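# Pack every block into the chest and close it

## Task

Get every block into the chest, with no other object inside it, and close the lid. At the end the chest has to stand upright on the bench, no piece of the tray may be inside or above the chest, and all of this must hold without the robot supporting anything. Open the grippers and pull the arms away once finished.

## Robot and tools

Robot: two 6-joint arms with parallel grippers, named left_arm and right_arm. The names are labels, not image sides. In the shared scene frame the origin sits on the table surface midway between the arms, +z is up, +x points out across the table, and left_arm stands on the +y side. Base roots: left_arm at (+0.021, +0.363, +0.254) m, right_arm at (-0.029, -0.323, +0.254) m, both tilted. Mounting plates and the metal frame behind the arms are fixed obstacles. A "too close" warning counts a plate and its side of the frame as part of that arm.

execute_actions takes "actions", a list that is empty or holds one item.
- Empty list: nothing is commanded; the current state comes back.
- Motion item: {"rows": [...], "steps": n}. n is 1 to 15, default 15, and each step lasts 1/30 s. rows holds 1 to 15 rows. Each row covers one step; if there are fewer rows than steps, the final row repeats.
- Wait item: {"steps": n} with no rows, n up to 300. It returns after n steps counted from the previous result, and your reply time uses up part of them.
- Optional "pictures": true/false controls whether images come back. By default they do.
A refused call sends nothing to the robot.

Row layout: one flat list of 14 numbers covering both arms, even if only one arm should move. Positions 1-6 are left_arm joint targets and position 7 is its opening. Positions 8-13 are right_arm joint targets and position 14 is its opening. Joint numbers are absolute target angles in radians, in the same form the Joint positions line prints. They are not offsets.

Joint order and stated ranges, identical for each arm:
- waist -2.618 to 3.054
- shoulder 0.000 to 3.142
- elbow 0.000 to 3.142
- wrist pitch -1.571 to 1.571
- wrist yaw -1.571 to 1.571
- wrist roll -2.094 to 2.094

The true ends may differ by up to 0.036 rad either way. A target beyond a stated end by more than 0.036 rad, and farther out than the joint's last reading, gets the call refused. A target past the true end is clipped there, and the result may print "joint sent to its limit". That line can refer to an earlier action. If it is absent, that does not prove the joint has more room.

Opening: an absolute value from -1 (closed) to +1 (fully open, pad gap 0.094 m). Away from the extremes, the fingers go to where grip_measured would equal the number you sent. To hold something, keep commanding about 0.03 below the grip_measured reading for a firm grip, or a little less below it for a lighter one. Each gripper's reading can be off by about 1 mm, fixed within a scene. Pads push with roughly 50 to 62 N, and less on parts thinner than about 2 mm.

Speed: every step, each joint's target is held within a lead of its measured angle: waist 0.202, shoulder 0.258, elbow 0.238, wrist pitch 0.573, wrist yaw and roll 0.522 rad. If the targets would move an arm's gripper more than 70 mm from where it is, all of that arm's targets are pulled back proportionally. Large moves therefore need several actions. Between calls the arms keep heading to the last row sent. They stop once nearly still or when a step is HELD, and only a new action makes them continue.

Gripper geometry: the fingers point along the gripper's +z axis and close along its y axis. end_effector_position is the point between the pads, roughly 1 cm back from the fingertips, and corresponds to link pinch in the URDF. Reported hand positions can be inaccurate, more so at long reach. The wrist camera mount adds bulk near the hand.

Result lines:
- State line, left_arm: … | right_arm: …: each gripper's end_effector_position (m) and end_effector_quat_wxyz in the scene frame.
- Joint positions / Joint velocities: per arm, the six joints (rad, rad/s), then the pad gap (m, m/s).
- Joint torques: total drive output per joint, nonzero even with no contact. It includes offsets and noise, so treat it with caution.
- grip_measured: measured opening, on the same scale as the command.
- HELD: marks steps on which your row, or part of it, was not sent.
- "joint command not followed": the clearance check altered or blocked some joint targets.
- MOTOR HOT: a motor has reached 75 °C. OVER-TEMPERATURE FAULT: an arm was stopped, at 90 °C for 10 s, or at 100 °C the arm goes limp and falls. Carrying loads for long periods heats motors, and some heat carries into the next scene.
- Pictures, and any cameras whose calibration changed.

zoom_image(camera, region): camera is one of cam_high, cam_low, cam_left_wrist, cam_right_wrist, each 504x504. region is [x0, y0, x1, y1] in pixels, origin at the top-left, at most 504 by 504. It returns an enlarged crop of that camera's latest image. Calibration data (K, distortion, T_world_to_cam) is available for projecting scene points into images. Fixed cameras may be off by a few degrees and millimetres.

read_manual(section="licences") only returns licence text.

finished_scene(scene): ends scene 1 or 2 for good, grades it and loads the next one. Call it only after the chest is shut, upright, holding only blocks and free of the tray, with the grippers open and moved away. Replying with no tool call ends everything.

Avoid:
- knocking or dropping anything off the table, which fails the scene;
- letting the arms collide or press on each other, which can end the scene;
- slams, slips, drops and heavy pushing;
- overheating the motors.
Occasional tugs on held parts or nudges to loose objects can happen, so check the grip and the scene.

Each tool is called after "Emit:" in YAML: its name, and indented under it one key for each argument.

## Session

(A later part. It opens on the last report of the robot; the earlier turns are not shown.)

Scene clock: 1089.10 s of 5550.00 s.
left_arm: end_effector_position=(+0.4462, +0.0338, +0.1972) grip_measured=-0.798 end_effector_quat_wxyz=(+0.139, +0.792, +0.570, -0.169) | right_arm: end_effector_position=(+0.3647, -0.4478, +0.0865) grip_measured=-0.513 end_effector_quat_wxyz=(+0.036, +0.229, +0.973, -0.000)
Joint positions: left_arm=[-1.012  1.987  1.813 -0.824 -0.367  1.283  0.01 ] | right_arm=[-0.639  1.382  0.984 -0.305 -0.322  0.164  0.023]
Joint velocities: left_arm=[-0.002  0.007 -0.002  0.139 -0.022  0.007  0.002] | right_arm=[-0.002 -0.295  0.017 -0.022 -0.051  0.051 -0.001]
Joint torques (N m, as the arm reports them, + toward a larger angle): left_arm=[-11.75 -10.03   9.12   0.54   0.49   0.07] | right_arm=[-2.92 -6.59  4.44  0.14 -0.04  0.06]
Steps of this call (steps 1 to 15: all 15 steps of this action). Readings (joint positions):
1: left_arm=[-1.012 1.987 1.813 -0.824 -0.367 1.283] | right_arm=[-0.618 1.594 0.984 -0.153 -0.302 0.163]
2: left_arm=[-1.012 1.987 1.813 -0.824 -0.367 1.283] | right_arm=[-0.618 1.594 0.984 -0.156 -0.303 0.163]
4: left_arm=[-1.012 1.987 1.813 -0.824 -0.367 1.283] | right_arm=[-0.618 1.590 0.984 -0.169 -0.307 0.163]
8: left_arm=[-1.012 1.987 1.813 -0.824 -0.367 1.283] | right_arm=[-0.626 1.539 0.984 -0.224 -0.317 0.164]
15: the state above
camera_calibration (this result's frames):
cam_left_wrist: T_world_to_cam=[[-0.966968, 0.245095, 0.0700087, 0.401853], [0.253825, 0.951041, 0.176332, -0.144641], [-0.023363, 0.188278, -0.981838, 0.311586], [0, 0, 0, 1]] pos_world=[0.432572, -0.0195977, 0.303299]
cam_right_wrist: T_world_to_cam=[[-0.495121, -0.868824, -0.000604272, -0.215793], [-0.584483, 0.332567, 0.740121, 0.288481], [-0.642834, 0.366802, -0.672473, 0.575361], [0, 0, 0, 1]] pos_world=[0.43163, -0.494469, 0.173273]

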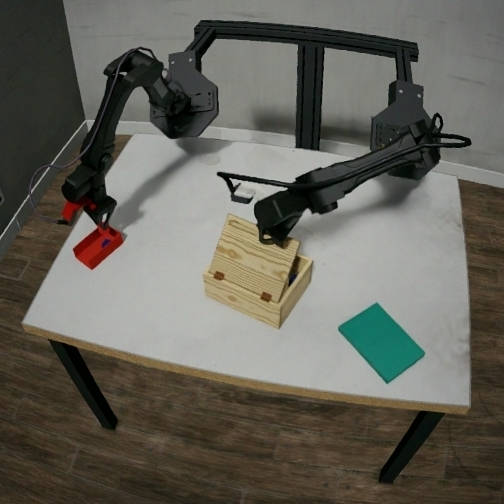

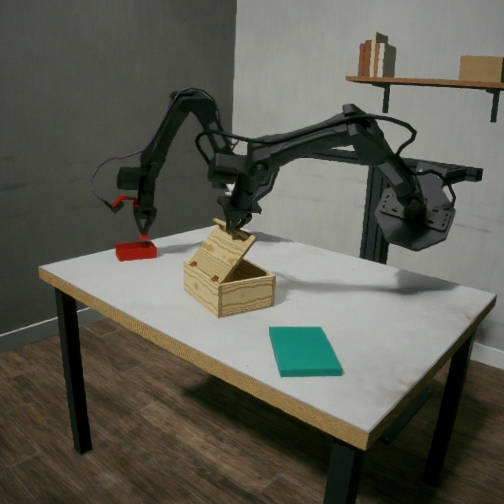

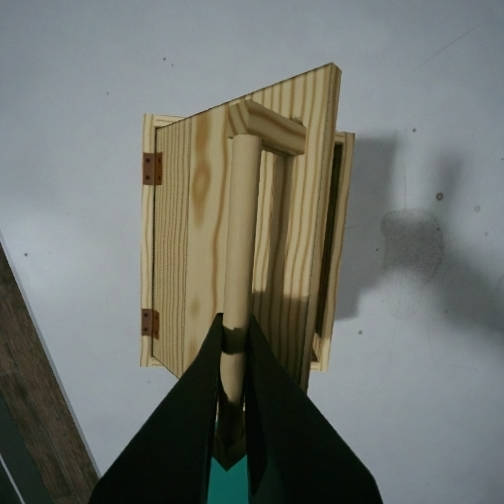

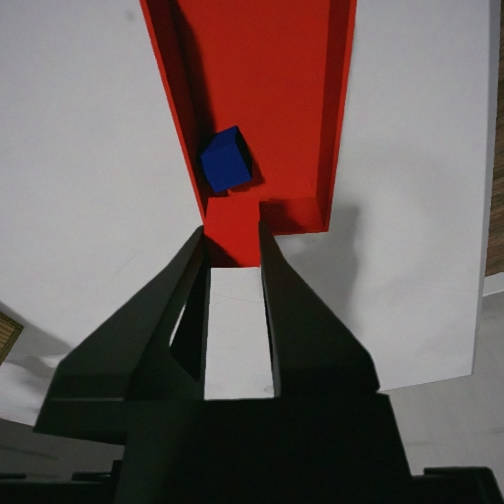

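Emit:
execute_actions:
  actions:
    - {"rows":[[-1.05,1.988,1.85,-0.83,-0.35,1.29,-0.815,-0.63,1.36,0.985,-0.34,-0.31,0.2,-0.545],[-1.05,1.988,1.85,-0.83,-0.35,1.29,-0.815,-0.60,1.35,0.98,-0.33,-0.28,0.26,-0.545],[-1.05,1.988,1.85,-0.83,-0.35,1.29,-0.815,-0.55,1.33,0.975,-0.315,-0.24,0.34,-0.545],[-1.05,1.988,1.85,-0.83,-0.35,1.29,-0.815,-0.50,1.315,0.97,-0.30,-0.19,0.42,-0.545],[-1.05,1.988,1.85,-0.83,-0.35,1.29,-0.815,-0.45,1.30,0.96,-0.285,-0.15,0.5,-0.545],[-1.05,1.988,1.85,-0.83,-0.35,1.29,-0.815,-0.40,1.28,0.955,-0.27,-0.10,0.58,-0.545],[-1.05,1.988,1.85,-0.83,-0.35,1.29,-0.815,-0.35,1.265,0.95,-0.255,-0.055,0.66,-0.545],[-1.05,1.988,1.85,-0.83,-0.35,1.29,-0.815,-0.30,1.25,0.94,-0.24,-0.01,0.75,-0.545],[-1.05,1.988,1.85,-0.83,-0.35,1.29,-0.815,-0.25,1.237,0.91,-0.213,0.04,0.8,-0.545],[-1.05,1.988,1.85,-0.83,-0.35,1.29,-0.815,-0.20,1.224,0.88,-0.186,0.09,0.85,-0.545],[-1.05,1.988,1.85,-0.83,-0.35,1.29,-0.815,-0.15,1.211,0.85,-0.159,0.14,0.9,-0.545],[-1.05,1.988,1.85,-0.83,-0.35,1.29,-0.815,-0.10,1.198,0.82,-0.132,0.19,0.95,-0.545],[-1.05,1.988,1.85,-0.83,-0.35,1.29,-0.815,-0.05,1.185,0.79,-0.105,0.23,1.0,-0.545],[-1.05,1.988,1.85,-0.83,-0.35,1.29,-0.815,0,1.172,0.76,-0.078,0.28,1.05,-0.545],[-1.05,1.988,1.85,-0.83,-0.35,1.29,-0.815,0.05,1.16,0.73,-0.05,0.33,1.1,-0.545]]}
  pictures: false

Emit:
execute_actions:
  actions:
    - {"rows":[[-1.05,1.988,1.85,-0.83,-0.35,1.29,-0.815,0.1,1.166,0.71,-0.02,0.37,1.15,-0.545],[-1.05,1.988,1.85,-0.83,-0.35,1.29,-0.815,0.15,1.172,0.69,0.01,0.41,1.2,-0.545],[-1.05,1.988,1.85,-0.83,-0.35,1.29,-0.815,0.2,1.178,0.665,0.04,0.45,1.25,-0.545],[-1.05,1.988,1.85,-0.83,-0.35,1.29,-0.815,0.25,1.185,0.645,0.07,0.49,1.3,-0.545],[-1.05,1.988,1.85,-0.83,-0.35,1.29,-0.815,0.3,1.191,0.625,0.10,0.525,1.35,-0.545],[-1.05,1.988,1.85,-0.83,-0.35,1.29,-0.815,0.35,1.197,0.6,0.13,0.565,1.4,-0.545],[-1.05,1.988,1.85,-0.83,-0.35,1.29,-0.815,0.4,1.203,0.58,0.16,0.6,1.45,-0.545],[-1.05,1.988,1.85,-0.83,-0.35,1.29,-0.815,0.45,1.21,0.56,0.19,0.64,1.5,-0.545],[-1.05,1.988,1.85,-0.83,-0.35,1.29,-0.815,0.5,1.238,0.568,0.22,0.67,1.525,-0.545],[-1.05,1.988,1.85,-0.83,-0.35,1.29,-0.815,0.55,1.267,0.577,0.25,0.70,1.55,-0.545],[-1.05,1.988,1.85,-0.83,-0.35,1.29,-0.815,0.6,1.295,0.585,0.28,0.73,1.575,-0.545],[-1.05,1.988,1.85,-0.83,-0.35,1.29,-0.815,0.65,1.324,0.594,0.31,0.755,1.6,-0.545],[-1.05,1.988,1.85,-0.83,-0.35,1.29,-0.815,0.7,1.353,0.603,0.34,0.785,1.625,-0.545],[-1.05,1.988,1.85,-0.83,-0.35,1.29,-0.815,0.745,1.38,0.61,0.37,0.81,1.65,-0.545],[-1.05,1.988,1.85,-0.83,-0.35,1.29,-0.815,0.79,1.41,0.62,0.40,0.84,1.67,-0.545]]}
  pictures: false

Emit:
execute_actions:
  actions:
    - {"rows":[[-1.05,1.988,1.85,-0.83,-0.35,1.29,-0.815,0.82,1.44,0.64,0.43,0.85,1.67,-0.545],[-1.05,1.988,1.85,-0.83,-0.35,1.29,-0.815,0.85,1.47,0.665,0.46,0.86,1.67,-0.545],[-1.05,1.988,1.85,-0.83,-0.35,1.29,-0.815,0.875,1.5,0.69,0.49,0.87,1.67,-0.545],[-1.05,1.988,1.85,-0.83,-0.35,1.29,-0.815,0.895,1.535,0.715,0.51,0.88,1.67,-0.545],[-1.05,1.988,1.85,-0.83,-0.35,1.29,-0.815,0.905,1.57,0.74,0.53,0.89,1.67,-0.545],[-1.05,1.988,1.85,-0.83,-0.35,1.29,-0.815,0.91,1.6,0.765,0.55,0.89,1.67,-0.545],[-1.05,1.988,1.85,-0.83,-0.35,1.29,-0.815,0.9,1.625,0.795,0.56,0.89,1.67,-0.545],[-1.05,1.988,1.85,-0.83,-0.35,1.29,-0.815,0.89,1.65,0.825,0.57,0.89,1.67,-0.545],[-1.05,1.988,1.85,-0.83,-0.35,1.29,-0.815,0.88,1.675,0.855,0.58,0.89,1.67,-0.545],[-1.05,1.988,1.85,-0.83,-0.35,1.29,-0.815,0.872,1.7,0.89,0.59,0.89,1.67,-0.545],[-1.05,1.988,1.85,-0.83,-0.35,1.29,-0.815,0.864,1.72,0.92,0.595,0.89,1.67,-0.545],[-1.05,1.988,1.85,-0.83,-0.35,1.29,-0.815,0.857,1.74,0.945,0.60,0.89,1.67,-0.545]]}
  pictures: false

Emit:
execute_actions:
  actions:
    - {"steps":10}

Scene clock: 1119.67 s of 5550.00 s.
left_arm: end_effector_position=(+0.4462, +0.0338, +0.1972) grip_measured=-0.798 end_effector_quat_wxyz=(+0.139, +0.792, +0.570, -0.169) | right_arm: end_effector_position=(+0.3760, -0.2870, +0.1017) grip_measured=-0.528 end_effector_quat_wxyz=(+0.088, +0.390, +0.916, +0.047)
Joint positions: left_arm=[-1.012  1.987  1.813 -0.824 -0.367  1.283  0.01 ] | right_arm=[-0.036  1.196  0.802 -0.143  0.124  0.872  0.022]
Joint velocities: left_arm=[-0.017  0.002 -0.002 -0.051 -0.051  0.022  0.   ] | right_arm=[ 1.365 -0.31  -0.935  0.579  1.238  1.546 -0.   ]
Joint torques (N m, as the arm reports them, + toward a larger angle): left_arm=[-11.76 -10.09   9.08   0.55   0.49   0.07] | right_arm=[ 0.75 -7.79  3.53  0.62  0.15  0.03]
Steps of this call (steps 1 to 30: the robot went on to your last target; steps 31 to 100: nothing new was sent; then 26.73 s passed at rest; steps 101 to 115: all 15 steps of this action). Readings (joint positions):
101: left_arm=[-1.012 1.987 1.813 -0.824 -0.367 1.283] | right_arm=[-0.639 1.375 0.984 -0.343 -0.324 0.169]
102: left_arm=[-1.012 1.987 1.813 -0.824 -0.367 1.283] | right_arm=[-0.634 1.375 0.984 -0.342 -0.316 0.183]
104: left_arm=[-1.012 1.987 1.813 -0.824 -0.367 1.283] | right_arm=[-0.589 1.368 0.982 -0.339 -0.275 0.250]
108: left_arm=[-1.012 1.987 1.813 -0.824 -0.367 1.283] | right_arm=[-0.388 1.311 0.961 -0.304 -0.160 0.471]
115: the state above

Scene clock: 1120.17 s of 5550.00 s.
left_arm: end_effector_position=(+0.4462, +0.0338, +0.1972) grip_measured=-0.798 end_effector_quat_wxyz=(+0.139, +0.792, +0.570, -0.169) | right_arm: end_effector_position=(+0.2946, -0.1143, +0.1196) grip_measured=-0.528 end_effector_quat_wxyz=(+0.110, +0.533, +0.826, +0.147)
Joint positions: left_arm=[-1.012  1.987  1.813 -0.824 -0.367  1.283  0.01 ] | right_arm=[0.7   1.357 0.585 0.265 0.695 1.545 0.022]
Joint velocities: left_arm=[-0.002 -0.007  0.017 -0.051 -0.007  0.007 -0.001] | right_arm=[ 1.311  0.852  0.105  0.784  0.799  0.784 -0.003]
Joint torques (N m, as the arm reports them, + toward a larger angle): left_arm=[-11.72 -10.08   9.13   0.55   0.49   0.05] | right_arm=[ 4.49 -4.41  5.77  1.02  0.16  0.03]
Steps of this call (steps 1 to 15: all 15 steps of this action). Readings (joint positions):
1: left_arm=[-1.012 1.987 1.813 -0.824 -0.367 1.283] | right_arm=[0.013 1.188 0.771 -0.121 0.169 0.925]
2: left_arm=[-1.012 1.987 1.813 -0.824 -0.367 1.283] | right_arm=[0.062 1.186 0.743 -0.100 0.212 0.977]
4: left_arm=[-1.012 1.987 1.813 -0.824 -0.367 1.283] | right_arm=[0.160 1.186 0.691 -0.053 0.296 1.081]
8: left_arm=[-1.012 1.987 1.813 -0.824 -0.367 1.283] | right_arm=[0.359 1.196 0.605 0.056 0.457 1.285]
15: the state above

Scene clock: 1120.67 s of 5550.00 s.
left_arm: end_effector_position=(+0.4462, +0.0338, +0.1972) grip_measured=-0.798 end_effector_quat_wxyz=(+0.139, +0.792, +0.570, -0.169) | right_arm: end_effector_position=(+0.3518, +0.0029, +0.1329) grip_measured=-0.528 end_effector_quat_wxyz=(+0.154, +0.621, +0.727, +0.251)
Joint positions: left_arm=[-1.012  1.987  1.813 -0.824 -0.367  1.283  0.01 ] | right_arm=[0.856 1.736 0.924 0.568 0.859 1.664 0.022]
Joint velocities: left_arm=[ 0.002 -0.002 -0.007 -0.037 -0.11  -0.022  0.   ] | right_arm=[-0.085  0.027  0.095  0.183  0.037 -0.007  0.   ]
Joint torques (N m, as the arm reports them, + toward a larger angle): left_arm=[-11.72 -10.05   9.1    0.54   0.49   0.06] | right_arm=[ 6.3  -6.17  4.77  1.07  0.17  0.02]
Steps of this call (steps 1 to 15: all 15 steps of this action). Readings (joint positions):
1: left_arm=[-1.012 1.987 1.813 -0.824 -0.367 1.283] | right_arm=[0.743 1.388 0.591 0.291 0.721 1.569]
2: left_arm=[-1.012 1.987 1.813 -0.824 -0.367 1.283] | right_arm=[0.781 1.420 0.603 0.317 0.744 1.589]
4: left_arm=[-1.012 1.987 1.813 -0.824 -0.367 1.283] | right_arm=[0.841 1.484 0.643 0.371 0.782 1.617]
8: left_arm=[-1.012 1.987 1.813 -0.824 -0.367 1.283] | right_arm=[0.888 1.605 0.755 0.471 0.829 1.647]
15: the state above

Scene clock: 1121.00 s of 5550.00 s.
left_arm: end_effector_position=(+0.4462, +0.0338, +0.1972) grip_measured=-0.798 end_effector_quat_wxyz=(+0.139, +0.792, +0.570, -0.169) | right_arm: end_effector_position=(+0.3564, +0.0006, +0.1344) grip_measured=-0.528 end_effector_quat_wxyz=(+0.161, +0.629, +0.717, +0.253)
Joint positions: left_arm=[-1.012  1.987  1.813 -0.824 -0.367  1.283  0.01 ] | right_arm=[0.854 1.737 0.926 0.588 0.872 1.668 0.022]
Joint velocities: left_arm=[-0.002  0.002 -0.007  0.037 -0.022 -0.022 -0.001] | right_arm=[-0.012 -0.007 -0.017 -0.007 -0.022 -0.051 -0.   ]
Joint torques (N m, as the arm reports them, + toward a larger angle): left_arm=[-11.71 -10.09   9.16   0.54   0.5    0.05] | right_arm=[ 6.   -5.91  5.28  1.18  0.13 -0.02]
Steps of this call (steps 1 to 10: the robot went on to your last target). Readings (joint positions):
1: left_arm=[-1.012 1.987 1.813 -0.824 -0.367 1.283] | right_arm=[0.854 1.737 0.926 0.574 0.862 1.664]
2: left_arm=[-1.012 1.987 1.813 -0.824 -0.367 1.283] | right_arm=[0.854 1.737 0.926 0.579 0.865 1.665]
4: left_arm=[-1.012 1.987 1.813 -0.824 -0.367 1.283] | right_arm=[0.854 1.737 0.926 0.583 0.868 1.666]
8: left_arm=[-1.012 1.987 1.813 -0.824 -0.367 1.283] | right_arm=[0.854 1.737 0.926 0.587 0.872 1.667]
10: the state above
camera_calibration (this result's frames):
cam_left_wrist: T_world_to_cam=[[-0.966968, 0.245095, 0.0700087, 0.401853], [0.253825, 0.951041, 0.176332, -0.144641], [-0.023363, 0.188278, -0.981838, 0.311586], [0, 0, 0, 1]] pos_world=[0.432572, -0.0195977, 0.303299]
cam_right_wrist: T_world_to_cam=[[-0.838939, -0.0286146, -0.543473, 0.364672], [-0.48693, 0.485477, 0.726094, 0.066063], [0.243067, 0.873781, -0.421219, 0.0879234], [0, 0, 0, 1]] pos_world=[0.316734, -0.0984629, 0.187257]

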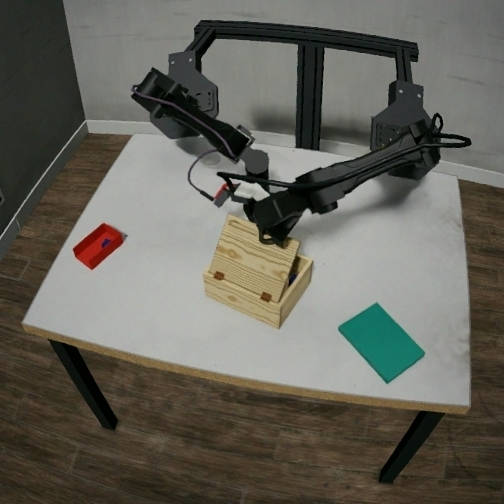

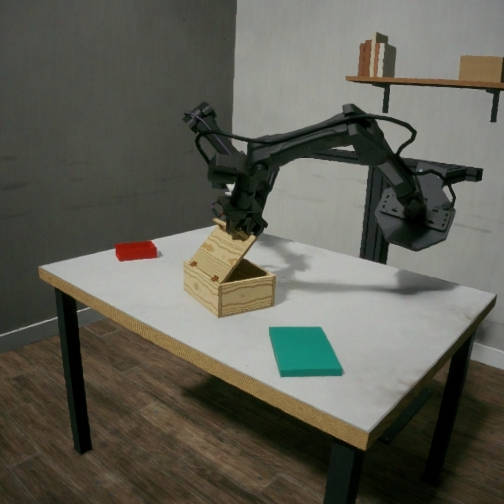

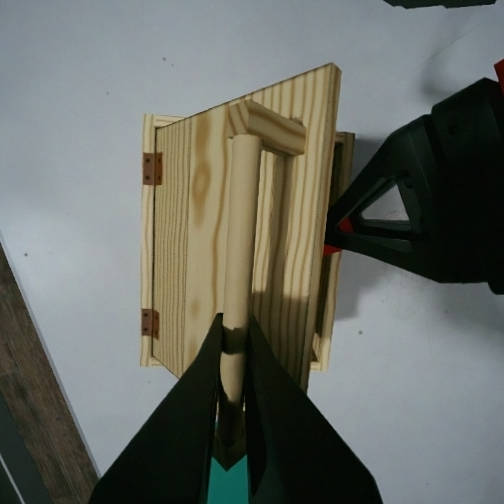

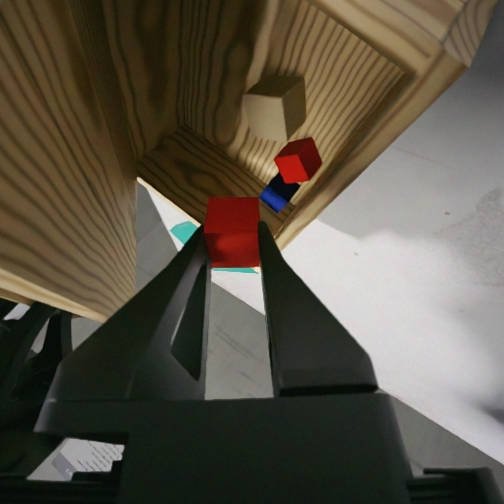

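Emit:
execute_actions:
  actions:
    - {"rows":[[-1.05,1.988,1.85,-0.83,-0.35,1.29,-0.815,0.853,1.725,0.91,0.61,0.885,1.66,-0.55],[-1.05,1.988,1.85,-0.83,-0.35,1.29,-0.815,0.848,1.71,0.885,0.62,0.88,1.66,-0.55],[-1.05,1.988,1.85,-0.83,-0.35,1.29,-0.815,0.843,1.695,0.86,0.63,0.875,1.66,-0.55],[-1.05,1.988,1.85,-0.83,-0.35,1.29,-0.815,0.838,1.68,0.84,0.64,0.87,1.66,-0.55],[-1.05,1.988,1.85,-0.83,-0.35,1.29,-0.815,0.834,1.668,0.82,0.65,0.865,1.66,-0.55],[-1.05,1.988,1.85,-0.83,-0.35,1.29,-0.815,0.83,1.66,0.805,0.655,0.86,1.66,-0.55]],"steps":11}
  pictures: false

Emit:
execute_actions:
  actions:
    - {"rows":[[-1.05,1.988,1.85,-0.83,-0.35,1.29,-0.815,0.819,1.682,0.84,0.658,0.855,1.66,-0.55],[-1.05,1.988,1.85,-0.83,-0.35,1.29,-0.815,0.807,1.698,0.856,0.66,0.844,1.66,-0.55],[-1.05,1.988,1.85,-0.83,-0.35,1.29,-0.815,0.796,1.713,0.871,0.663,0.831,1.66,-0.55],[-1.05,1.988,1.85,-0.83,-0.35,1.29,-0.815,0.784,1.729,0.886,0.666,0.819,1.66,-0.55],[-1.05,1.988,1.85,-0.83,-0.35,1.29,-0.815,0.773,1.745,0.902,0.669,0.806,1.66,-0.55],[-1.05,1.988,1.85,-0.83,-0.35,1.29,-0.815,0.761,1.761,0.917,0.671,0.793,1.655,-0.55],[-1.05,1.988,1.85,-0.83,-0.35,1.29,-0.815,0.75,1.777,0.933,0.674,0.78,1.655,-0.55],[-1.05,1.988,1.85,-0.83,-0.35,1.29,-0.815,0.739,1.792,0.948,0.677,0.767,1.655,-0.55],[-1.05,1.988,1.85,-0.83,-0.35,1.29,-0.815,0.727,1.808,0.963,0.68,0.754,1.655,-0.55],[-1.05,1.988,1.85,-0.83,-0.35,1.29,-0.815,0.716,1.824,0.979,0.682,0.741,1.65,-0.55],[-1.05,1.988,1.85,-0.83,-0.35,1.29,-0.815,0.704,1.84,0.994,0.685,0.729,1.65,-0.55],[-1.05,1.988,1.85,-0.83,-0.35,1.29,-0.815,0.693,1.855,1.009,0.688,0.716,1.65,-0.55],[-1.05,1.988,1.85,-0.83,-0.35,1.29,-0.815,0.681,1.871,1.025,0.69,0.703,1.65,-0.55],[-1.05,1.988,1.85,-0.83,-0.35,1.29,-0.815,0.67,1.887,1.04,0.693,0.69,1.65,-0.55]]}
  pictures: false

Emit:
execute_actions:
  actions:
    - {"steps":8}

Scene clock: 1142.30 s of 5550.00 s.
left_arm: end_effector_position=(+0.4462, +0.0338, +0.1972) grip_measured=-0.798 end_effector_quat_wxyz=(+0.139, +0.792, +0.570, -0.169) | right_arm: end_effector_position=(+0.3449, -0.0270, +0.1287) grip_measured=-0.531 end_effector_quat_wxyz=(+0.166, +0.631, +0.718, +0.242)
Joint positions: left_arm=[-1.012  1.987  1.813 -0.824 -0.367  1.283  0.01 ] | right_arm=[0.827 1.682 0.815 0.632 0.868 1.668 0.022]
Joint velocities: left_arm=[-0.027 -0.007 -0.007 -0.022 -0.081  0.022 -0.001] | right_arm=[-0.002  0.007  0.007  0.11  -0.081  0.022 -0.001]
Joint torques (N m, as the arm reports them, + toward a larger angle): left_arm=[-11.7  -10.02   9.1    0.54   0.49   0.07] | right_arm=[ 5.5  -7.25  3.03  1.25 -0.06 -0.11]
Steps of this call (steps 1 to 30: the robot went on to your last target; steps 31 to 100: nothing new was sent; then 17.60 s passed at rest; steps 101 to 111: all 11 steps of this action). Readings (joint positions):
101: left_arm=[-1.012 1.987 1.813 -0.824 -0.367 1.283] | right_arm=[0.854 1.737 0.926 0.591 0.874 1.668]
102: left_arm=[-1.012 1.987 1.813 -0.824 -0.367 1.283] | right_arm=[0.853 1.736 0.922 0.596 0.874 1.668]
104: left_arm=[-1.012 1.987 1.813 -0.824 -0.367 1.283] | right_arm=[0.849 1.722 0.894 0.610 0.871 1.668]
108: left_arm=[-1.012 1.987 1.813 -0.824 -0.367 1.283] | right_arm=[0.830 1.684 0.823 0.627 0.868 1.668]
111: the state above

Scene clock: 1142.80 s of 5550.00 s.
left_arm: end_effector_position=(+0.4550, +0.0350, +0.1944) grip_measured=-0.798 end_effector_quat_wxyz=(+0.143, +0.788, +0.579, -0.151) | right_arm: end_effector_position=(+0.3885, -0.0125, +0.0809) grip_measured=-0.532 end_effector_quat_wxyz=(+0.166, +0.649, +0.697, +0.255)
Joint positions: left_arm=[-1.009  1.99   1.816 -0.798 -0.399  1.282  0.009] | right_arm=[0.699 1.862 1.002 0.686 0.742 1.663 0.022]
Joint velocities: left_arm=[-0.002 -0.017  0.085  0.037 -0.007 -0.007  0.   ] | right_arm=[-0.349  0.388  0.432  0.11  -0.432  0.066  0.   ]
Joint torques (N m, as the arm reports them, + toward a larger angle): left_arm=[-11.97 -10.43   8.41   0.33   0.84   0.  ] | right_arm=[ 5.07 -7.02  4.35  1.02  0.07 -0.17]
Steps of this call (steps 1 to 15: all 15 steps of this action). Readings (joint positions):
1: left_arm=[-1.012 1.987 1.813 -0.824 -0.367 1.283] | right_arm=[0.826 1.682 0.815 0.635 0.865 1.668]
2: left_arm=[-1.012 1.987 1.813 -0.824 -0.367 1.283] | right_arm=[0.824 1.683 0.818 0.637 0.862 1.668]
4: left_arm=[-1.012 1.987 1.813 -0.824 -0.367 1.283] | right_arm=[0.808 1.698 0.837 0.642 0.851 1.668]
8: left_arm=[-1.012 1.987 1.813 -0.824 -0.367 1.283] | right_arm=[0.758 1.758 0.902 0.658 0.814 1.668]
15: the state above

Scene clock: 1143.07 s of 5550.00 s.
left_arm: end_effector_position=(+0.4530, +0.0337, +0.1959) grip_measured=-0.798 end_effector_quat_wxyz=(+0.144, +0.789, +0.577, -0.158) | right_arm: end_effector_position=(+0.3943, -0.0171, +0.0681) grip_measured=-0.532 end_effector_quat_wxyz=(+0.162, +0.650, +0.698, +0.254)
Joint positions: left_arm=[-1.01   1.99   1.819 -0.805 -0.384  1.282  0.009] | right_arm=[0.662 1.884 1.019 0.688 0.702 1.662 0.022]
Joint velocities: left_arm=[-0.007  0.002 -0.002  0.022 -0.007 -0.022  0.001] | right_arm=[ 0.002  0.002 -0.012 -0.007 -0.11  -0.007 -0.001]
Joint torques (N m, as the arm reports them, + toward a larger angle): left_arm=[-12.02 -10.43   8.71   0.36   0.68   0.07] | right_arm=[ 6.33 -7.37  4.85  1.26 -0.12 -0.06]
Steps of this call (steps 1 to 8: the robot went on to your last target). Readings (joint positions):
1: left_arm=[-1.009 1.990 1.819 -0.798 -0.396 1.282] | right_arm=[0.687 1.873 1.014 0.687 0.731 1.663]
2: left_arm=[-1.010 1.990 1.819 -0.798 -0.393 1.282] | right_arm=[0.676 1.880 1.019 0.687 0.723 1.663]
4: left_arm=[-1.010 1.990 1.819 -0.803 -0.387 1.282] | right_arm=[0.664 1.884 1.019 0.688 0.714 1.663]
8: the state above
camera_calibration (this result's frames):
cam_left_wrist: T_world_to_cam=[[-0.972762, 0.2257, 0.0528575, 0.415201], [0.231654, 0.954789, 0.186316, -0.138061], [-0.00841638, 0.193485, -0.981067, 0.303388], [0, 0, 0, 1]] pos_world=[0.438427, -0.020593, 0.30142]
cam_right_wrist: T_world_to_cam=[[-0.83916, 0.0263925, -0.543244, 0.360883], [-0.459706, 0.49936, 0.734377, 0.130243], [0.290657, 0.865992, -0.40691, 0.0463831], [0, 0, 0, 1]] pos_world=[0.34923, -0.11473, 0.119274]

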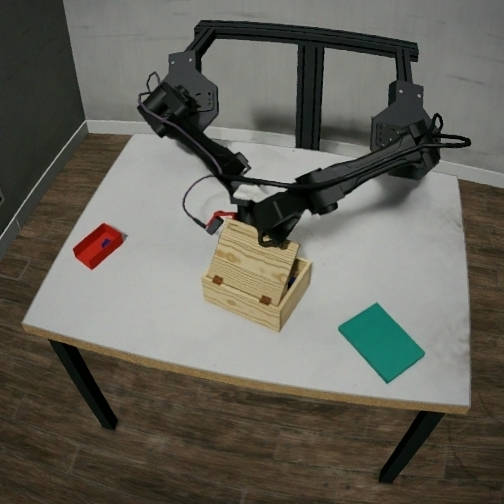

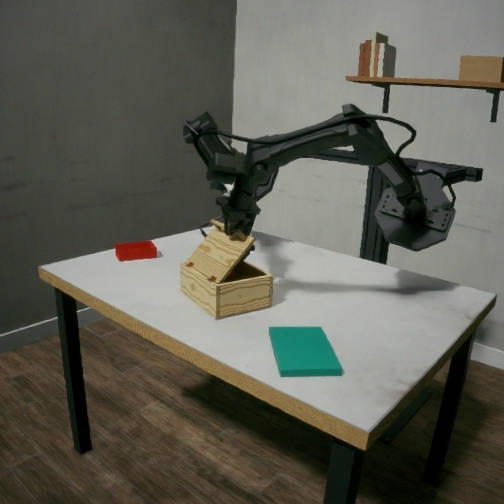

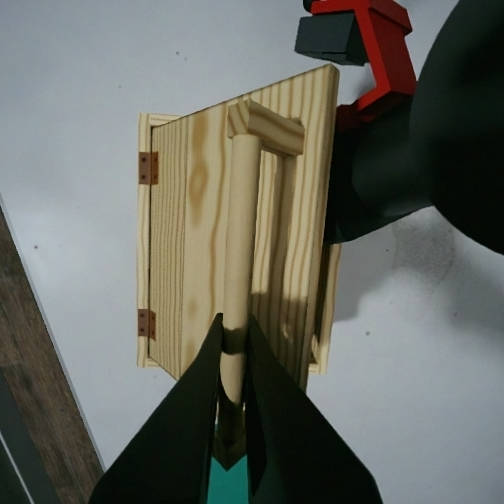

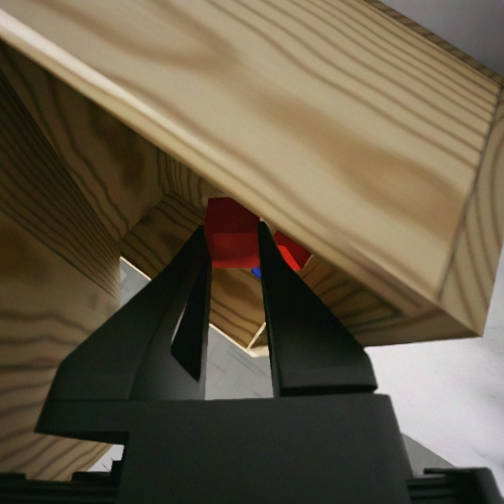

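Emit:
execute_actions:
  actions:
    - {"rows":[[-1.05,1.988,1.85,-0.83,-0.35,1.29,-0.815,0.67,1.887,1.04,0.693,0.69,1.65,-0.48],[-1.05,1.988,1.85,-0.83,-0.35,1.29,-0.815,0.67,1.887,1.04,0.693,0.69,1.65,-0.40]],"steps":8}
  pictures: false

Emit:
execute_actions:
  actions:
    - {"rows":[[-1.05,1.988,1.85,-0.83,-0.35,1.29,-0.815,0.695,1.87,1.025,0.69,0.71,1.65,-0.4],[-1.05,1.988,1.85,-0.83,-0.35,1.29,-0.815,0.715,1.852,1.01,0.688,0.725,1.65,-0.4],[-1.05,1.988,1.85,-0.83,-0.35,1.29,-0.815,0.73,1.834,0.993,0.685,0.74,1.65,-0.4],[-1.05,1.988,1.85,-0.83,-0.35,1.29,-0.815,0.742,1.816,0.976,0.682,0.753,1.65,-0.4],[-1.05,1.988,1.85,-0.83,-0.35,1.29,-0.815,0.754,1.798,0.959,0.679,0.766,1.65,-0.4],[-1.05,1.988,1.85,-0.83,-0.35,1.29,-0.815,0.766,1.78,0.942,0.676,0.779,1.65,-0.4],[-1.05,1.988,1.85,-0.83,-0.35,1.29,-0.815,0.778,1.762,0.925,0.673,0.792,1.65,-0.4],[-1.05,1.988,1.85,-0.83,-0.35,1.29,-0.815,0.79,1.744,0.908,0.67,0.805,1.65,-0.4],[-1.05,1.988,1.85,-0.83,-0.35,1.29,-0.815,0.802,1.726,0.89,0.665,0.818,1.65,-0.4],[-1.05,1.988,1.85,-0.83,-0.35,1.29,-0.815,0.814,1.708,0.87,0.66,0.83,1.65,-0.4],[-1.05,1.988,1.85,-0.83,-0.35,1.29,-0.815,0.826,1.69,0.85,0.65,0.84,1.65,-0.4],[-1.05,1.988,1.85,-0.83,-0.35,1.29,-0.815,0.836,1.672,0.83,0.64,0.85,1.65,-0.4],[-1.05,1.988,1.85,-0.83,-0.35,1.29,-0.815,0.844,1.654,0.81,0.63,0.855,1.65,-0.4],[-1.05,1.988,1.85,-0.83,-0.35,1.29,-0.815,0.85,1.637,0.79,0.615,0.86,1.65,-0.4],[-1.05,1.988,1.85,-0.83,-0.35,1.29,-0.815,0.85,1.62,0.775,0.6,0.86,1.65,-0.4]]}

Emit:
execute_actions:
  actions:
    - {"rows":[[-1.05,1.988,1.85,-0.83,-0.35,1.29,-0.815,0.85,1.59,0.75,0.57,0.855,1.65,-0.35],[-1.05,1.988,1.85,-0.83,-0.35,1.29,-0.815,0.845,1.555,0.72,0.535,0.85,1.65,-0.35],[-1.05,1.988,1.85,-0.83,-0.35,1.29,-0.815,0.84,1.52,0.69,0.5,0.84,1.65,-0.35],[-1.05,1.988,1.85,-0.83,-0.35,1.29,-0.815,0.81,1.48,0.68,0.46,0.81,1.62,-0.35],[-1.05,1.988,1.85,-0.83,-0.35,1.29,-0.815,0.77,1.44,0.67,0.42,0.78,1.59,-0.35],[-1.05,1.988,1.85,-0.83,-0.35,1.29,-0.815,0.73,1.40,0.66,0.38,0.75,1.56,-0.35],[-1.05,1.988,1.85,-0.83,-0.35,1.29,-0.815,0.69,1.365,0.65,0.34,0.72,1.53,-0.35],[-1.05,1.988,1.85,-0.83,-0.35,1.29,-0.815,0.65,1.33,0.64,0.30,0.69,1.5,-0.35],[-1.05,1.988,1.85,-0.83,-0.35,1.29,-0.815,0.605,1.295,0.63,0.26,0.655,1.47,-0.35],[-1.05,1.988,1.85,-0.83,-0.35,1.29,-0.815,0.56,1.26,0.62,0.22,0.62,1.45,-0.35],[-1.05,1.988,1.85,-0.83,-0.35,1.29,-0.815,0.51,1.247,0.633,0.187,0.58,1.43,-0.35],[-1.05,1.988,1.85,-0.83,-0.35,1.29,-0.815,0.46,1.234,0.646,0.154,0.54,1.41,-0.35],[-1.05,1.988,1.85,-0.83,-0.35,1.29,-0.815,0.41,1.221,0.659,0.121,0.50,1.39,-0.35],[-1.05,1.988,1.85,-0.83,-0.35,1.29,-0.815,0.36,1.208,0.672,0.088,0.46,1.37,-0.35],[-1.05,1.988,1.85,-0.83,-0.35,1.29,-0.815,0.31,1.195,0.685,0.055,0.42,1.35,-0.35]]}
  pictures: false

Emit:
execute_actions:
  actions:
    - {"rows":[[-1.05,1.988,1.85,-0.83,-0.35,1.29,-0.815,0.26,1.182,0.698,0.022,0.38,1.3,-0.35],[-1.05,1.988,1.85,-0.83,-0.35,1.29,-0.815,0.21,1.17,0.71,-0.01,0.34,1.25,-0.35],[-1.05,1.988,1.85,-0.83,-0.35,1.29,-0.815,0.15,1.18,0.74,-0.045,0.29,1.2,-0.35],[-1.05,1.988,1.85,-0.83,-0.35,1.29,-0.815,0.09,1.19,0.765,-0.08,0.245,1.15,-0.35],[-1.05,1.988,1.85,-0.83,-0.35,1.29,-0.815,0.03,1.2,0.79,-0.115,0.2,1.1,-0.35],[-1.05,1.988,1.85,-0.83,-0.35,1.29,-0.815,-0.025,1.215,0.82,-0.15,0.155,1.05,-0.35],[-1.05,1.988,1.85,-0.83,-0.35,1.29,-0.815,-0.08,1.225,0.845,-0.185,0.11,1.0,-0.35],[-1.05,1.988,1.85,-0.83,-0.35,1.29,-0.815,-0.135,1.24,0.87,-0.22,0.065,1.0,-0.35],[-1.05,1.988,1.85,-0.83,-0.35,1.29,-0.815,-0.19,1.25,0.895,-0.25,0.02,1.0,-0.35],[-1.05,1.988,1.85,-0.83,-0.35,1.29,-0.815,-0.25,1.27,0.925,-0.28,-0.03,1.05,-0.35],[-1.05,1.988,1.85,-0.83,-0.35,1.29,-0.815,-0.31,1.295,0.955,-0.31,-0.075,1.1,-0.35],[-1.05,1.988,1.85,-0.83,-0.35,1.29,-0.815,-0.37,1.32,0.985,-0.34,-0.12,1.15,-0.35],[-1.05,1.988,1.85,-0.83,-0.35,1.29,-0.815,-0.43,1.345,1.015,-0.37,-0.165,1.2,-0.35],[-1.05,1.988,1.85,-0.83,-0.35,1.29,-0.815,-0.49,1.37,1.045,-0.40,-0.21,1.25,-0.35],[-1.05,1.988,1.85,-0.83,-0.35,1.29,-0.815,-0.55,1.395,1.075,-0.425,-0.255,1.3,-0.35]]}
  pictures: false

Emit:
execute_actions:
  actions:
    - {"rows":[[-1.05,1.988,1.85,-0.83,-0.35,1.29,-0.815,-0.59,1.41,1.095,-0.44,-0.29,1.35,-0.35],[-1.05,1.988,1.85,-0.83,-0.35,1.29,-0.815,-0.62,1.425,1.105,-0.45,-0.31,1.39,-0.35]]}

Scene clock: 1198.27 s of 5550.00 s.
left_arm: end_effector_position=(+0.4523, +0.0337, +0.1959) grip_measured=-0.798 end_effector_quat_wxyz=(+0.143, +0.789, +0.576, -0.160) | right_arm: end_effector_position=(+0.3953, -0.0154, +0.0691) grip_measured=-0.402 end_effector_quat_wxyz=(+0.160, +0.650, +0.696, +0.259)
Joint positions: left_arm=[-1.01   1.99   1.819 -0.808 -0.382  1.282  0.009] | right_arm=[0.662 1.884 1.019 0.696 0.694 1.662 0.028]
Joint velocities: left_arm=[ 0.002  0.002  0.017 -0.095 -0.022  0.095  0.001] | right_arm=[-0.012 -0.007 -0.012 -0.051 -0.051 -0.007 -0.   ]
Joint torques (N m, as the arm reports them, + toward a larger angle): left_arm=[-11.92 -10.38   8.66   0.39   0.67   0.07] | right_arm=[ 6.64 -6.99  4.84  1.11 -0.13 -0.12]
Steps of this call (steps 1 to 30: the robot went on to your last target; steps 31 to 100: nothing new was sent; then 51.60 s passed at rest; steps 101 to 108: all 8 steps of this action). Readings (joint positions):
101: left_arm=[-1.010 1.990 1.819 -0.806 -0.384 1.282] | right_arm=[0.662 1.884 1.019 0.688 0.694 1.662]
102: left_arm=[-1.010 1.990 1.819 -0.807 -0.383 1.282] | right_arm=[0.662 1.884 1.019 0.692 0.694 1.662]
104: left_arm=[-1.010 1.990 1.819 -0.808 -0.382 1.282] | right_arm=[0.662 1.884 1.019 0.695 0.694 1.662]
108: the state above

Scene clock: 1198.77 s of 5550.00 s.
left_arm: end_effector_position=(+0.4522, +0.0336, +0.1960) grip_measured=-0.798 end_effector_quat_wxyz=(+0.143, +0.789, +0.576, -0.160) | right_arm: end_effector_position=(+0.3552, -0.0173, +0.1394) grip_measured=-0.402 end_effector_quat_wxyz=(+0.152, +0.634, +0.707, +0.274)
Joint positions: left_arm=[-1.01   1.99   1.819 -0.808 -0.381  1.282  0.009] | right_arm=[0.826 1.663 0.822 0.662 0.813 1.662 0.028]
Joint velocities: left_arm=[-0.007 -0.002  0.002 -0.007 -0.037 -0.022  0.   ] | right_arm=[ 0.183 -0.481 -0.554 -0.242  0.183 -0.022  0.001]
Joint torques (N m, as the arm reports them, + toward a larger angle): left_arm=[-11.99 -10.45   8.68   0.39   0.66   0.07] | right_arm=[ 6.37 -6.96  2.6   0.9   0.12 -0.11]
Steps of this call (steps 1 to 15: all 15 steps of this action). Readings (joint positions):
1: left_arm=[-1.010 1.990 1.819 -0.808 -0.382 1.282] | right_arm=[0.663 1.884 1.019 0.696 0.695 1.662]
2: left_arm=[-1.010 1.990 1.819 -0.808 -0.381 1.282] | right_arm=[0.666 1.883 1.019 0.695 0.699 1.662]
4: left_arm=[-1.010 1.990 1.819 -0.808 -0.381 1.282] | right_arm=[0.686 1.870 1.009 0.694 0.710 1.662]
8: left_arm=[-1.010 1.990 1.819 -0.808 -0.381 1.282] | right_arm=[0.750 1.799 0.950 0.689 0.744 1.662]
15: the state above
camera_calibration (this result's frames):
cam_left_wrist: T_world_to_cam=[[-0.972089, 0.227977, 0.0554067, 0.413558], [0.234366, 0.954435, 0.184734, -0.138779], [-0.010767, 0.192563, -0.981226, 0.304593], [0, 0, 0, 1]] pos_world=[0.437819, -0.0204793, 0.301598]
cam_right_wrist: T_world_to_cam=[[-0.83135, 0.00407648, -0.555734, 0.365413], [-0.493742, 0.453589, 0.741941, 0.0702377], [0.255099, 0.891201, -0.375079, 0.0955379], [0, 0, 0, 1]] pos_world=[0.314093, -0.118492, 0.186794]

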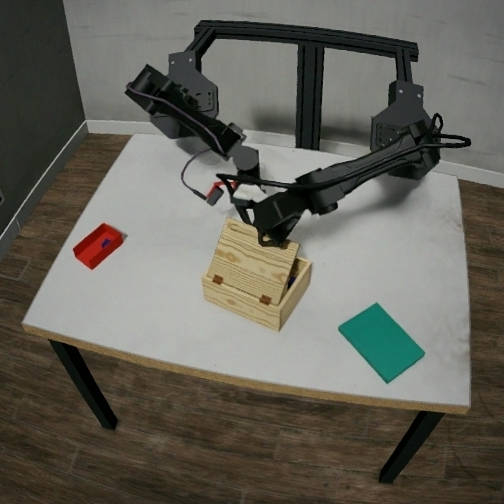

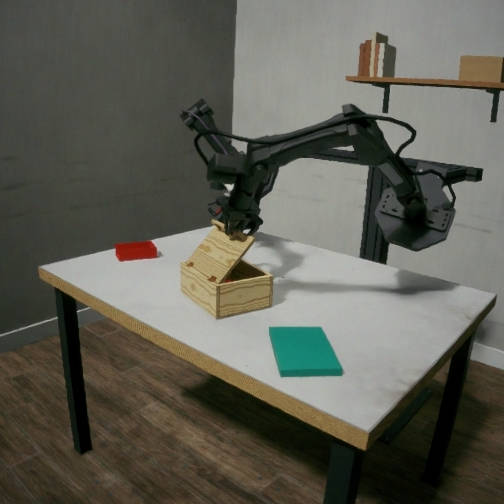

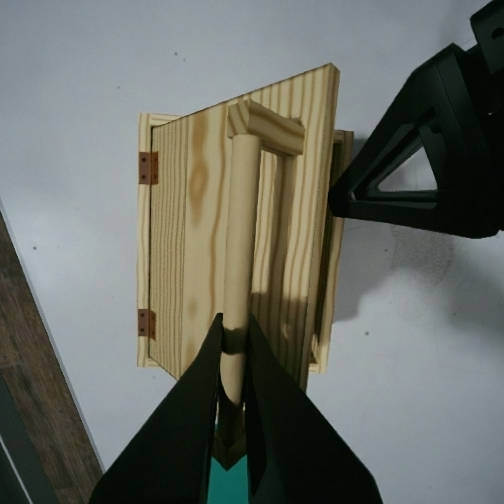

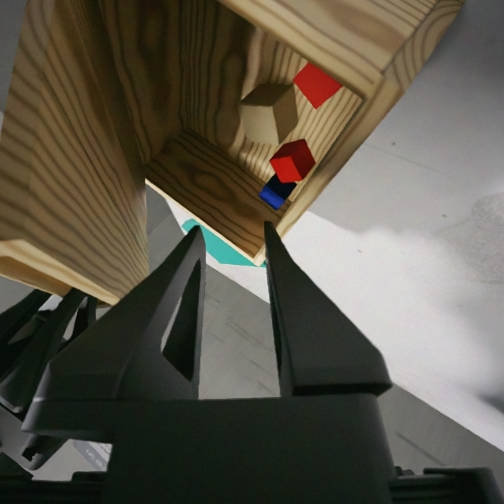

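Scene clock: 1199.27 s of 5550.00 s.
left_arm: end_effector_position=(+0.4522, +0.0336, +0.1960) grip_measured=-0.798 end_effector_quat_wxyz=(+0.143, +0.789, +0.576, -0.160) | right_arm: end_effector_position=(+0.3717, -0.1978, +0.1212) grip_measured=-0.352 end_effector_quat_wxyz=(+0.176, +0.580, +0.786, +0.125)
Joint positions: left_arm=[-1.01   1.99   1.819 -0.808 -0.381  1.282  0.009] | right_arm=[0.392 1.227 0.652 0.22  0.567 1.447 0.03 ]
Joint velocities: left_arm=[-0.017  0.002  0.007 -0.051 -0.037 -0.081  0.   ] | right_arm=[-1.38  -0.281  0.129 -1.062 -0.916 -0.549  0.   ]
Joint torques (N m, as the arm reports them, + toward a larger angle): left_arm=[-12.   -10.4    8.66   0.4    0.66   0.09] | right_arm=[ 2.14 -6.51  5.99  0.86  0.13 -0.09]
Steps of this call (steps 1 to 15: all 15 steps of this action). Readings (joint positions):
1: left_arm=[-1.010 1.990 1.819 -0.808 -0.381 1.282] | right_arm=[0.830 1.645 0.803 0.649 0.818 1.662]
2: left_arm=[-1.010 1.990 1.819 -0.808 -0.381 1.282] | right_arm=[0.832 1.622 0.780 0.631 0.819 1.662]
4: left_arm=[-1.010 1.990 1.819 -0.808 -0.381 1.282] | right_arm=[0.829 1.563 0.727 0.582 0.818 1.657]
8: left_arm=[-1.010 1.990 1.819 -0.808 -0.381 1.282] | right_arm=[0.725 1.416 0.663 0.446 0.760 1.597]
15: the state above

Scene clock: 1199.77 s of 5550.00 s.
left_arm: end_effector_position=(+0.4522, +0.0336, +0.1960) grip_measured=-0.798 end_effector_quat_wxyz=(+0.143, +0.789, +0.576, -0.160) | right_arm: end_effector_position=(+0.3967, -0.4139, +0.0895) grip_measured=-0.352 end_effector_quat_wxyz=(+0.081, +0.618, +0.782, -0.012)
Joint positions: left_arm=[-1.01   1.99   1.819 -0.808 -0.381  1.282  0.009] | right_arm=[-0.438  1.349  1.01  -0.275 -0.072  1.176  0.03 ]
Joint velocities: left_arm=[ 0.012  0.002 -0.002  0.081 -0.022  0.037 -0.001] | right_arm=[-1.643  0.784  0.847 -0.769 -1.297  0.784  0.001]
Joint torques (N m, as the arm reports them, + toward a larger angle): left_arm=[-11.97 -10.43   8.68   0.39   0.65   0.07] | right_arm=[-2.21 -7.83  5.65  0.3   0.11  0.  ]
Steps of this call (steps 1 to 15: all 15 steps of this action). Readings (joint positions):
1: left_arm=[-1.010 1.990 1.819 -0.808 -0.381 1.282] | right_arm=[0.343 1.219 0.658 0.183 0.531 1.421]
2: left_arm=[-1.010 1.990 1.819 -0.808 -0.381 1.282] | right_arm=[0.294 1.210 0.666 0.147 0.494 1.391]
4: left_arm=[-1.010 1.990 1.819 -0.808 -0.381 1.282] | right_arm=[0.189 1.204 0.697 0.072 0.413 1.319]
8: left_arm=[-1.010 1.990 1.819 -0.808 -0.381 1.282] | right_arm=[-0.038 1.217 0.802 -0.067 0.243 1.156]
15: the state above

Scene clock: 1200.27 s of 5550.00 s.
left_arm: end_effector_position=(+0.4522, +0.0336, +0.1960) grip_measured=-0.798 end_effector_quat_wxyz=(+0.143, +0.789, +0.576, -0.160) | right_arm: end_effector_position=(+0.3660, -0.4448, +0.0838) grip_measured=-0.352 end_effector_quat_wxyz=(-0.002, +0.746, +0.665, -0.003)
Joint positions: left_arm=[-1.01   1.99   1.819 -0.808 -0.381  1.282  0.009] | right_arm=[-0.62   1.431  1.079 -0.43  -0.3    1.376  0.03 ]
Joint velocities: left_arm=[-0.012 -0.042  0.012 -0.037 -0.007  0.037 -0.001] | right_arm=[ 0.002 -0.002 -0.002 -0.095 -0.095  0.125 -0.   ]
Joint torques (N m, as the arm reports them, + toward a larger angle): left_arm=[-11.99 -10.41   8.7    0.39   0.65   0.08] | right_arm=[-1.83 -7.86  6.32  0.1  -0.04  0.1 ]
Steps of this call (steps 1 to 15: all 15 steps of this action). Readings (joint positions):
1: left_arm=[-1.010 1.990 1.819 -0.808 -0.381 1.282] | right_arm=[-0.494 1.375 1.037 -0.301 -0.114 1.207]
2: left_arm=[-1.010 1.990 1.819 -0.808 -0.381 1.282] | right_arm=[-0.545 1.397 1.058 -0.324 -0.150 1.241]
4: left_arm=[-1.010 1.990 1.819 -0.808 -0.381 1.282] | right_arm=[-0.607 1.425 1.078 -0.356 -0.197 1.293]
8: left_arm=[-1.010 1.990 1.819 -0.808 -0.381 1.282] | right_arm=[-0.620 1.431 1.079 -0.408 -0.261 1.347]
15: the state above
camera_calibration (this result's frames):
cam_left_wrist: T_world_to_cam=[[-0.972089, 0.227977, 0.0554067, 0.413558], [0.234366, 0.954435, 0.184734, -0.138779], [-0.010767, 0.192563, -0.981226, 0.304593], [0, 0, 0, 1]] pos_world=[0.437819, -0.0204793, 0.301598]
cam_right_wrist: T_world_to_cam=[[-0.985205, 0.169452, 0.0256464, 0.426399], [0.125166, 0.609207, 0.783071, 0.14997], [0.117069, 0.774695, -0.621403, 0.472312], [0, 0, 0, 1]] pos_world=[0.346026, -0.529515, 0.165124]

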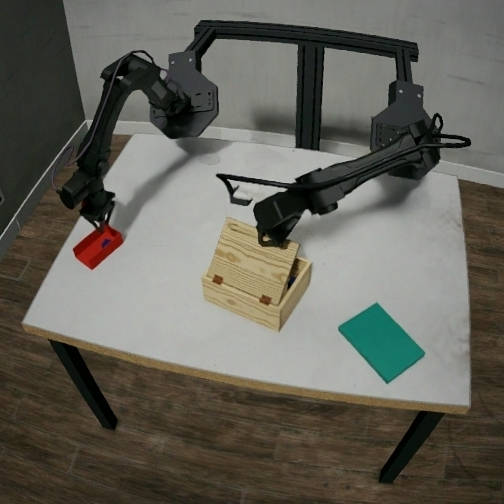

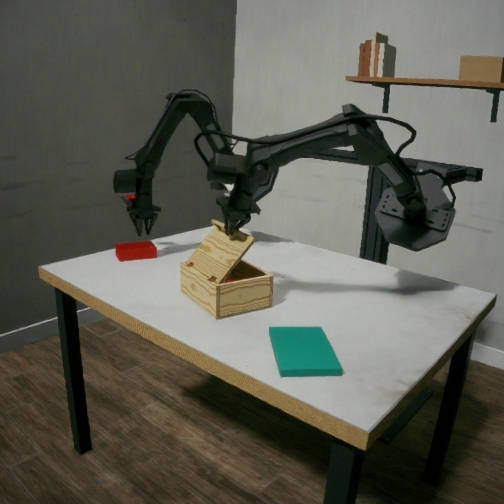

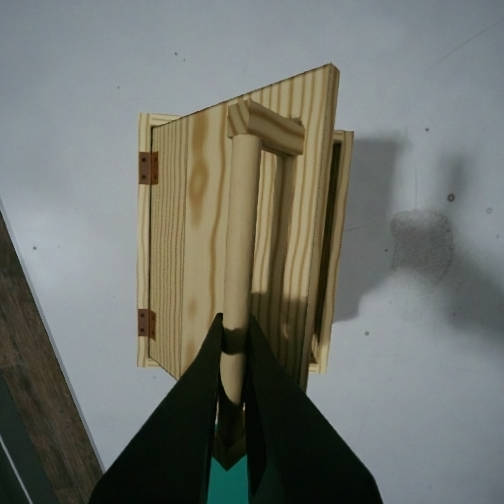

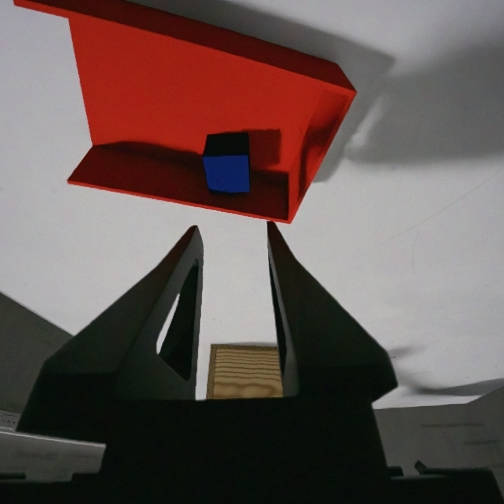

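Emit:
execute_actions:
  actions:
    - {"rows":[[-1.05,1.988,1.85,-0.83,-0.35,1.29,-0.815,-0.615,1.435,1.107,-0.42,-0.29,1.385,-0.27],[-1.05,1.988,1.85,-0.83,-0.35,1.29,-0.815,-0.611,1.447,1.109,-0.40,-0.286,1.385,-0.27],[-1.05,1.988,1.85,-0.83,-0.35,1.29,-0.815,-0.607,1.459,1.111,-0.38,-0.282,1.385,-0.27],[-1.05,1.988,1.85,-0.83,-0.35,1.29,-0.815,-0.603,1.471,1.113,-0.36,-0.278,1.385,-0.27],[-1.05,1.988,1.85,-0.83,-0.35,1.29,-0.815,-0.599,1.483,1.115,-0.345,-0.275,1.385,-0.27],[-1.05,1.988,1.85,-0.83,-0.35,1.29,-0.815,-0.596,1.495,1.117,-0.33,-0.272,1.385,-0.27],[-1.05,1.988,1.85,-0.83,-0.35,1.29,-0.815,-0.593,1.507,1.119,-0.315,-0.27,1.385,-0.27],[-1.05,1.988,1.85,-0.83,-0.35,1.29,-0.815,-0.59,1.519,1.121,-0.305,-0.27,1.385,-0.27],[-1.05,1.988,1.85,-0.83,-0.35,1.29,-0.815,-0.588,1.531,1.122,-0.30,-0.27,1.385,-0.27],[-1.05,1.988,1.85,-0.83,-0.35,1.29,-0.815,-0.586,1.543,1.122,-0.30,-0.27,1.385,-0.27]]}
  pictures: false

Emit:
execute_actions:
  actions:
    - {"steps":8}

Emit:
zoom_image:
  camera: "cam_right_wrist"
  region: [130, 100, 340, 310]

Scene clock: 1223.20 s of 5550.00 s.
left_arm: end_effector_position=(+0.4522, +0.0336, +0.1960) grip_measured=-0.798 end_effector_quat_wxyz=(+0.143, +0.789, +0.576, -0.160) | right_arm: end_effector_position=(+0.3694, -0.4455, +0.0478) grip_measured=-0.272 end_effector_quat_wxyz=(-0.004, +0.742, +0.671, +0.002)
Joint positions: left_arm=[-1.01   1.99   1.819 -0.808 -0.381  1.282  0.009] | right_arm=[-0.591  1.549  1.098 -0.324 -0.291  1.384  0.034]
Joint velocities: left_arm=[-0.012  0.022  0.007 -0.022  0.037  0.037  0.001] | right_arm=[-0.007 -0.012 -0.012  0.007 -0.066 -0.051 -0.001]
Joint torques (N m, as the arm reports them, + toward a larger angle): left_arm=[-11.94 -10.45   8.67   0.39   0.66   0.07] | right_arm=[-1.61 -8.4   5.7   0.49  0.17  0.02]
Steps of this call (steps 1 to 15: the robot went on to your last target; steps 16 to 90: nothing new was sent; then 19.43 s passed at rest; steps 91 to 105: all 15 steps of this action). Readings (joint positions):
91: left_arm=[-1.010 1.990 1.819 -0.808 -0.381 1.282] | right_arm=[-0.620 1.431 1.079 -0.433 -0.309 1.384]
92: left_arm=[-1.010 1.990 1.819 -0.808 -0.381 1.282] | right_arm=[-0.620 1.432 1.079 -0.431 -0.309 1.384]
94: left_arm=[-1.010 1.990 1.819 -0.808 -0.381 1.282] | right_arm=[-0.617 1.443 1.082 -0.415 -0.305 1.384]
98: left_arm=[-1.010 1.990 1.819 -0.808 -0.381 1.282] | right_arm=[-0.601 1.492 1.095 -0.363 -0.296 1.384]
105: the state above

Scene clock: 1223.47 s of 5550.00 s.
left_arm: end_effector_position=(+0.4522, +0.0336, +0.1960) grip_measured=-0.798 end_effector_quat_wxyz=(+0.143, +0.789, +0.576, -0.160) | right_arm: end_effector_position=(+0.3723, -0.4466, +0.0478) grip_measured=-0.272 end_effector_quat_wxyz=(+0.001, +0.741, +0.672, +0.004)
Joint positions: left_arm=[-1.01   1.99   1.819 -0.808 -0.381  1.282  0.009] | right_arm=[-0.591  1.549  1.098 -0.311 -0.289  1.384  0.034]
Joint velocities: left_arm=[-0.007 -0.002  0.002  0.007  0.007  0.051 -0.001] | right_arm=[-0.012  0.002  0.002 -0.066 -0.022 -0.007  0.001]
Joint torques (N m, as the arm reports them, + toward a larger angle): left_arm=[-11.97 -10.43   8.67   0.39   0.65   0.07] | right_arm=[-1.54 -8.46  5.74  0.41  0.17  0.01]
Steps of this call (steps 1 to 8: the robot went on to your last target). Readings (joint positions):
1: left_arm=[-1.010 1.990 1.819 -0.808 -0.381 1.282] | right_arm=[-0.591 1.549 1.098 -0.322 -0.290 1.384]
2: left_arm=[-1.010 1.990 1.819 -0.808 -0.381 1.282] | right_arm=[-0.591 1.549 1.098 -0.319 -0.290 1.384]
4: left_arm=[-1.010 1.990 1.819 -0.808 -0.381 1.282] | right_arm=[-0.591 1.549 1.098 -0.315 -0.290 1.384]
8: the state above
camera_calibration (this result's frames):
cam_left_wrist: T_world_to_cam=[[-0.972089, 0.227977, 0.0554067, 0.413558], [0.234366, 0.954435, 0.184734, -0.138779], [-0.010767, 0.192563, -0.981226, 0.304593], [0, 0, 0, 1]] pos_world=[0.437819, -0.0204793, 0.301598]
cam_right_wrist: T_world_to_cam=[[-0.988298, 0.152059, 0.0120393, 0.427852], [0.102884, 0.606251, 0.78859, 0.185183], [0.112614, 0.780601, -0.614802, 0.454588], [0, 0, 0, 1]] pos_world=[0.3526, -0.532178, 0.128297]

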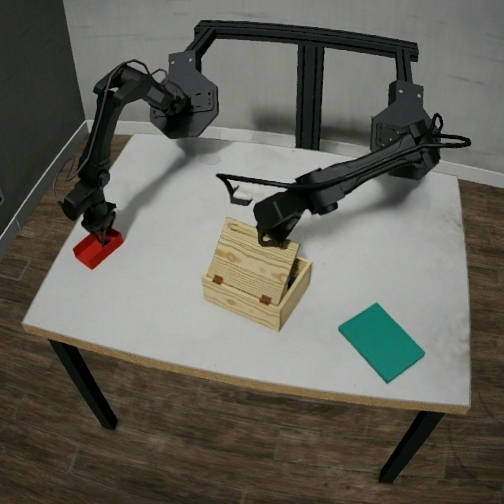

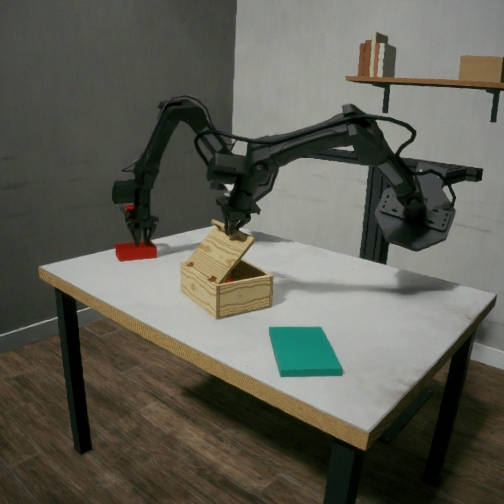

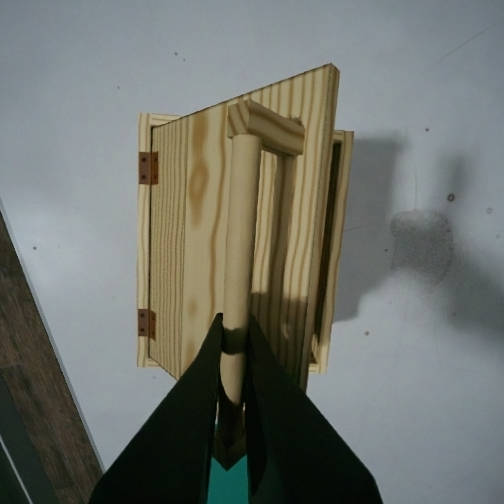

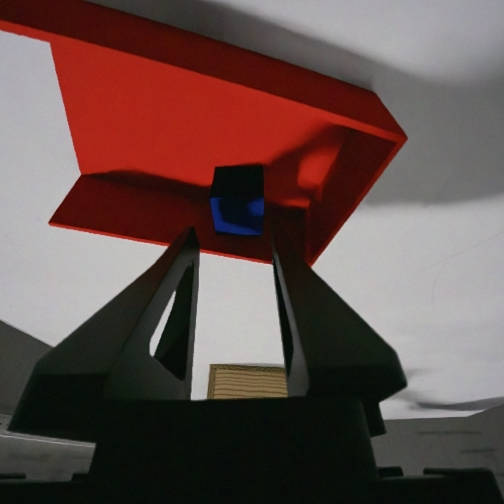

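Region (130, 100, 340, 310) of cam_right_wrist's 504x504 image, scaled by 2.400, with more detail than that image has.

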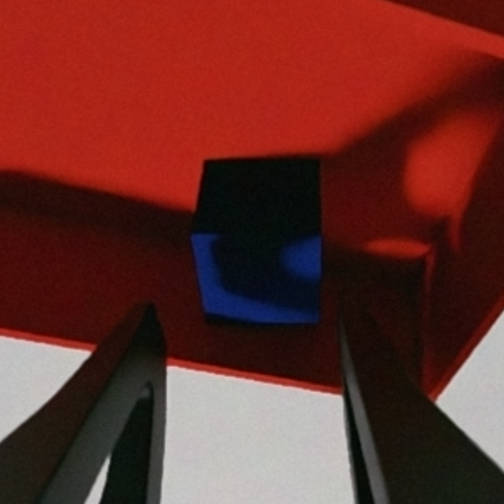

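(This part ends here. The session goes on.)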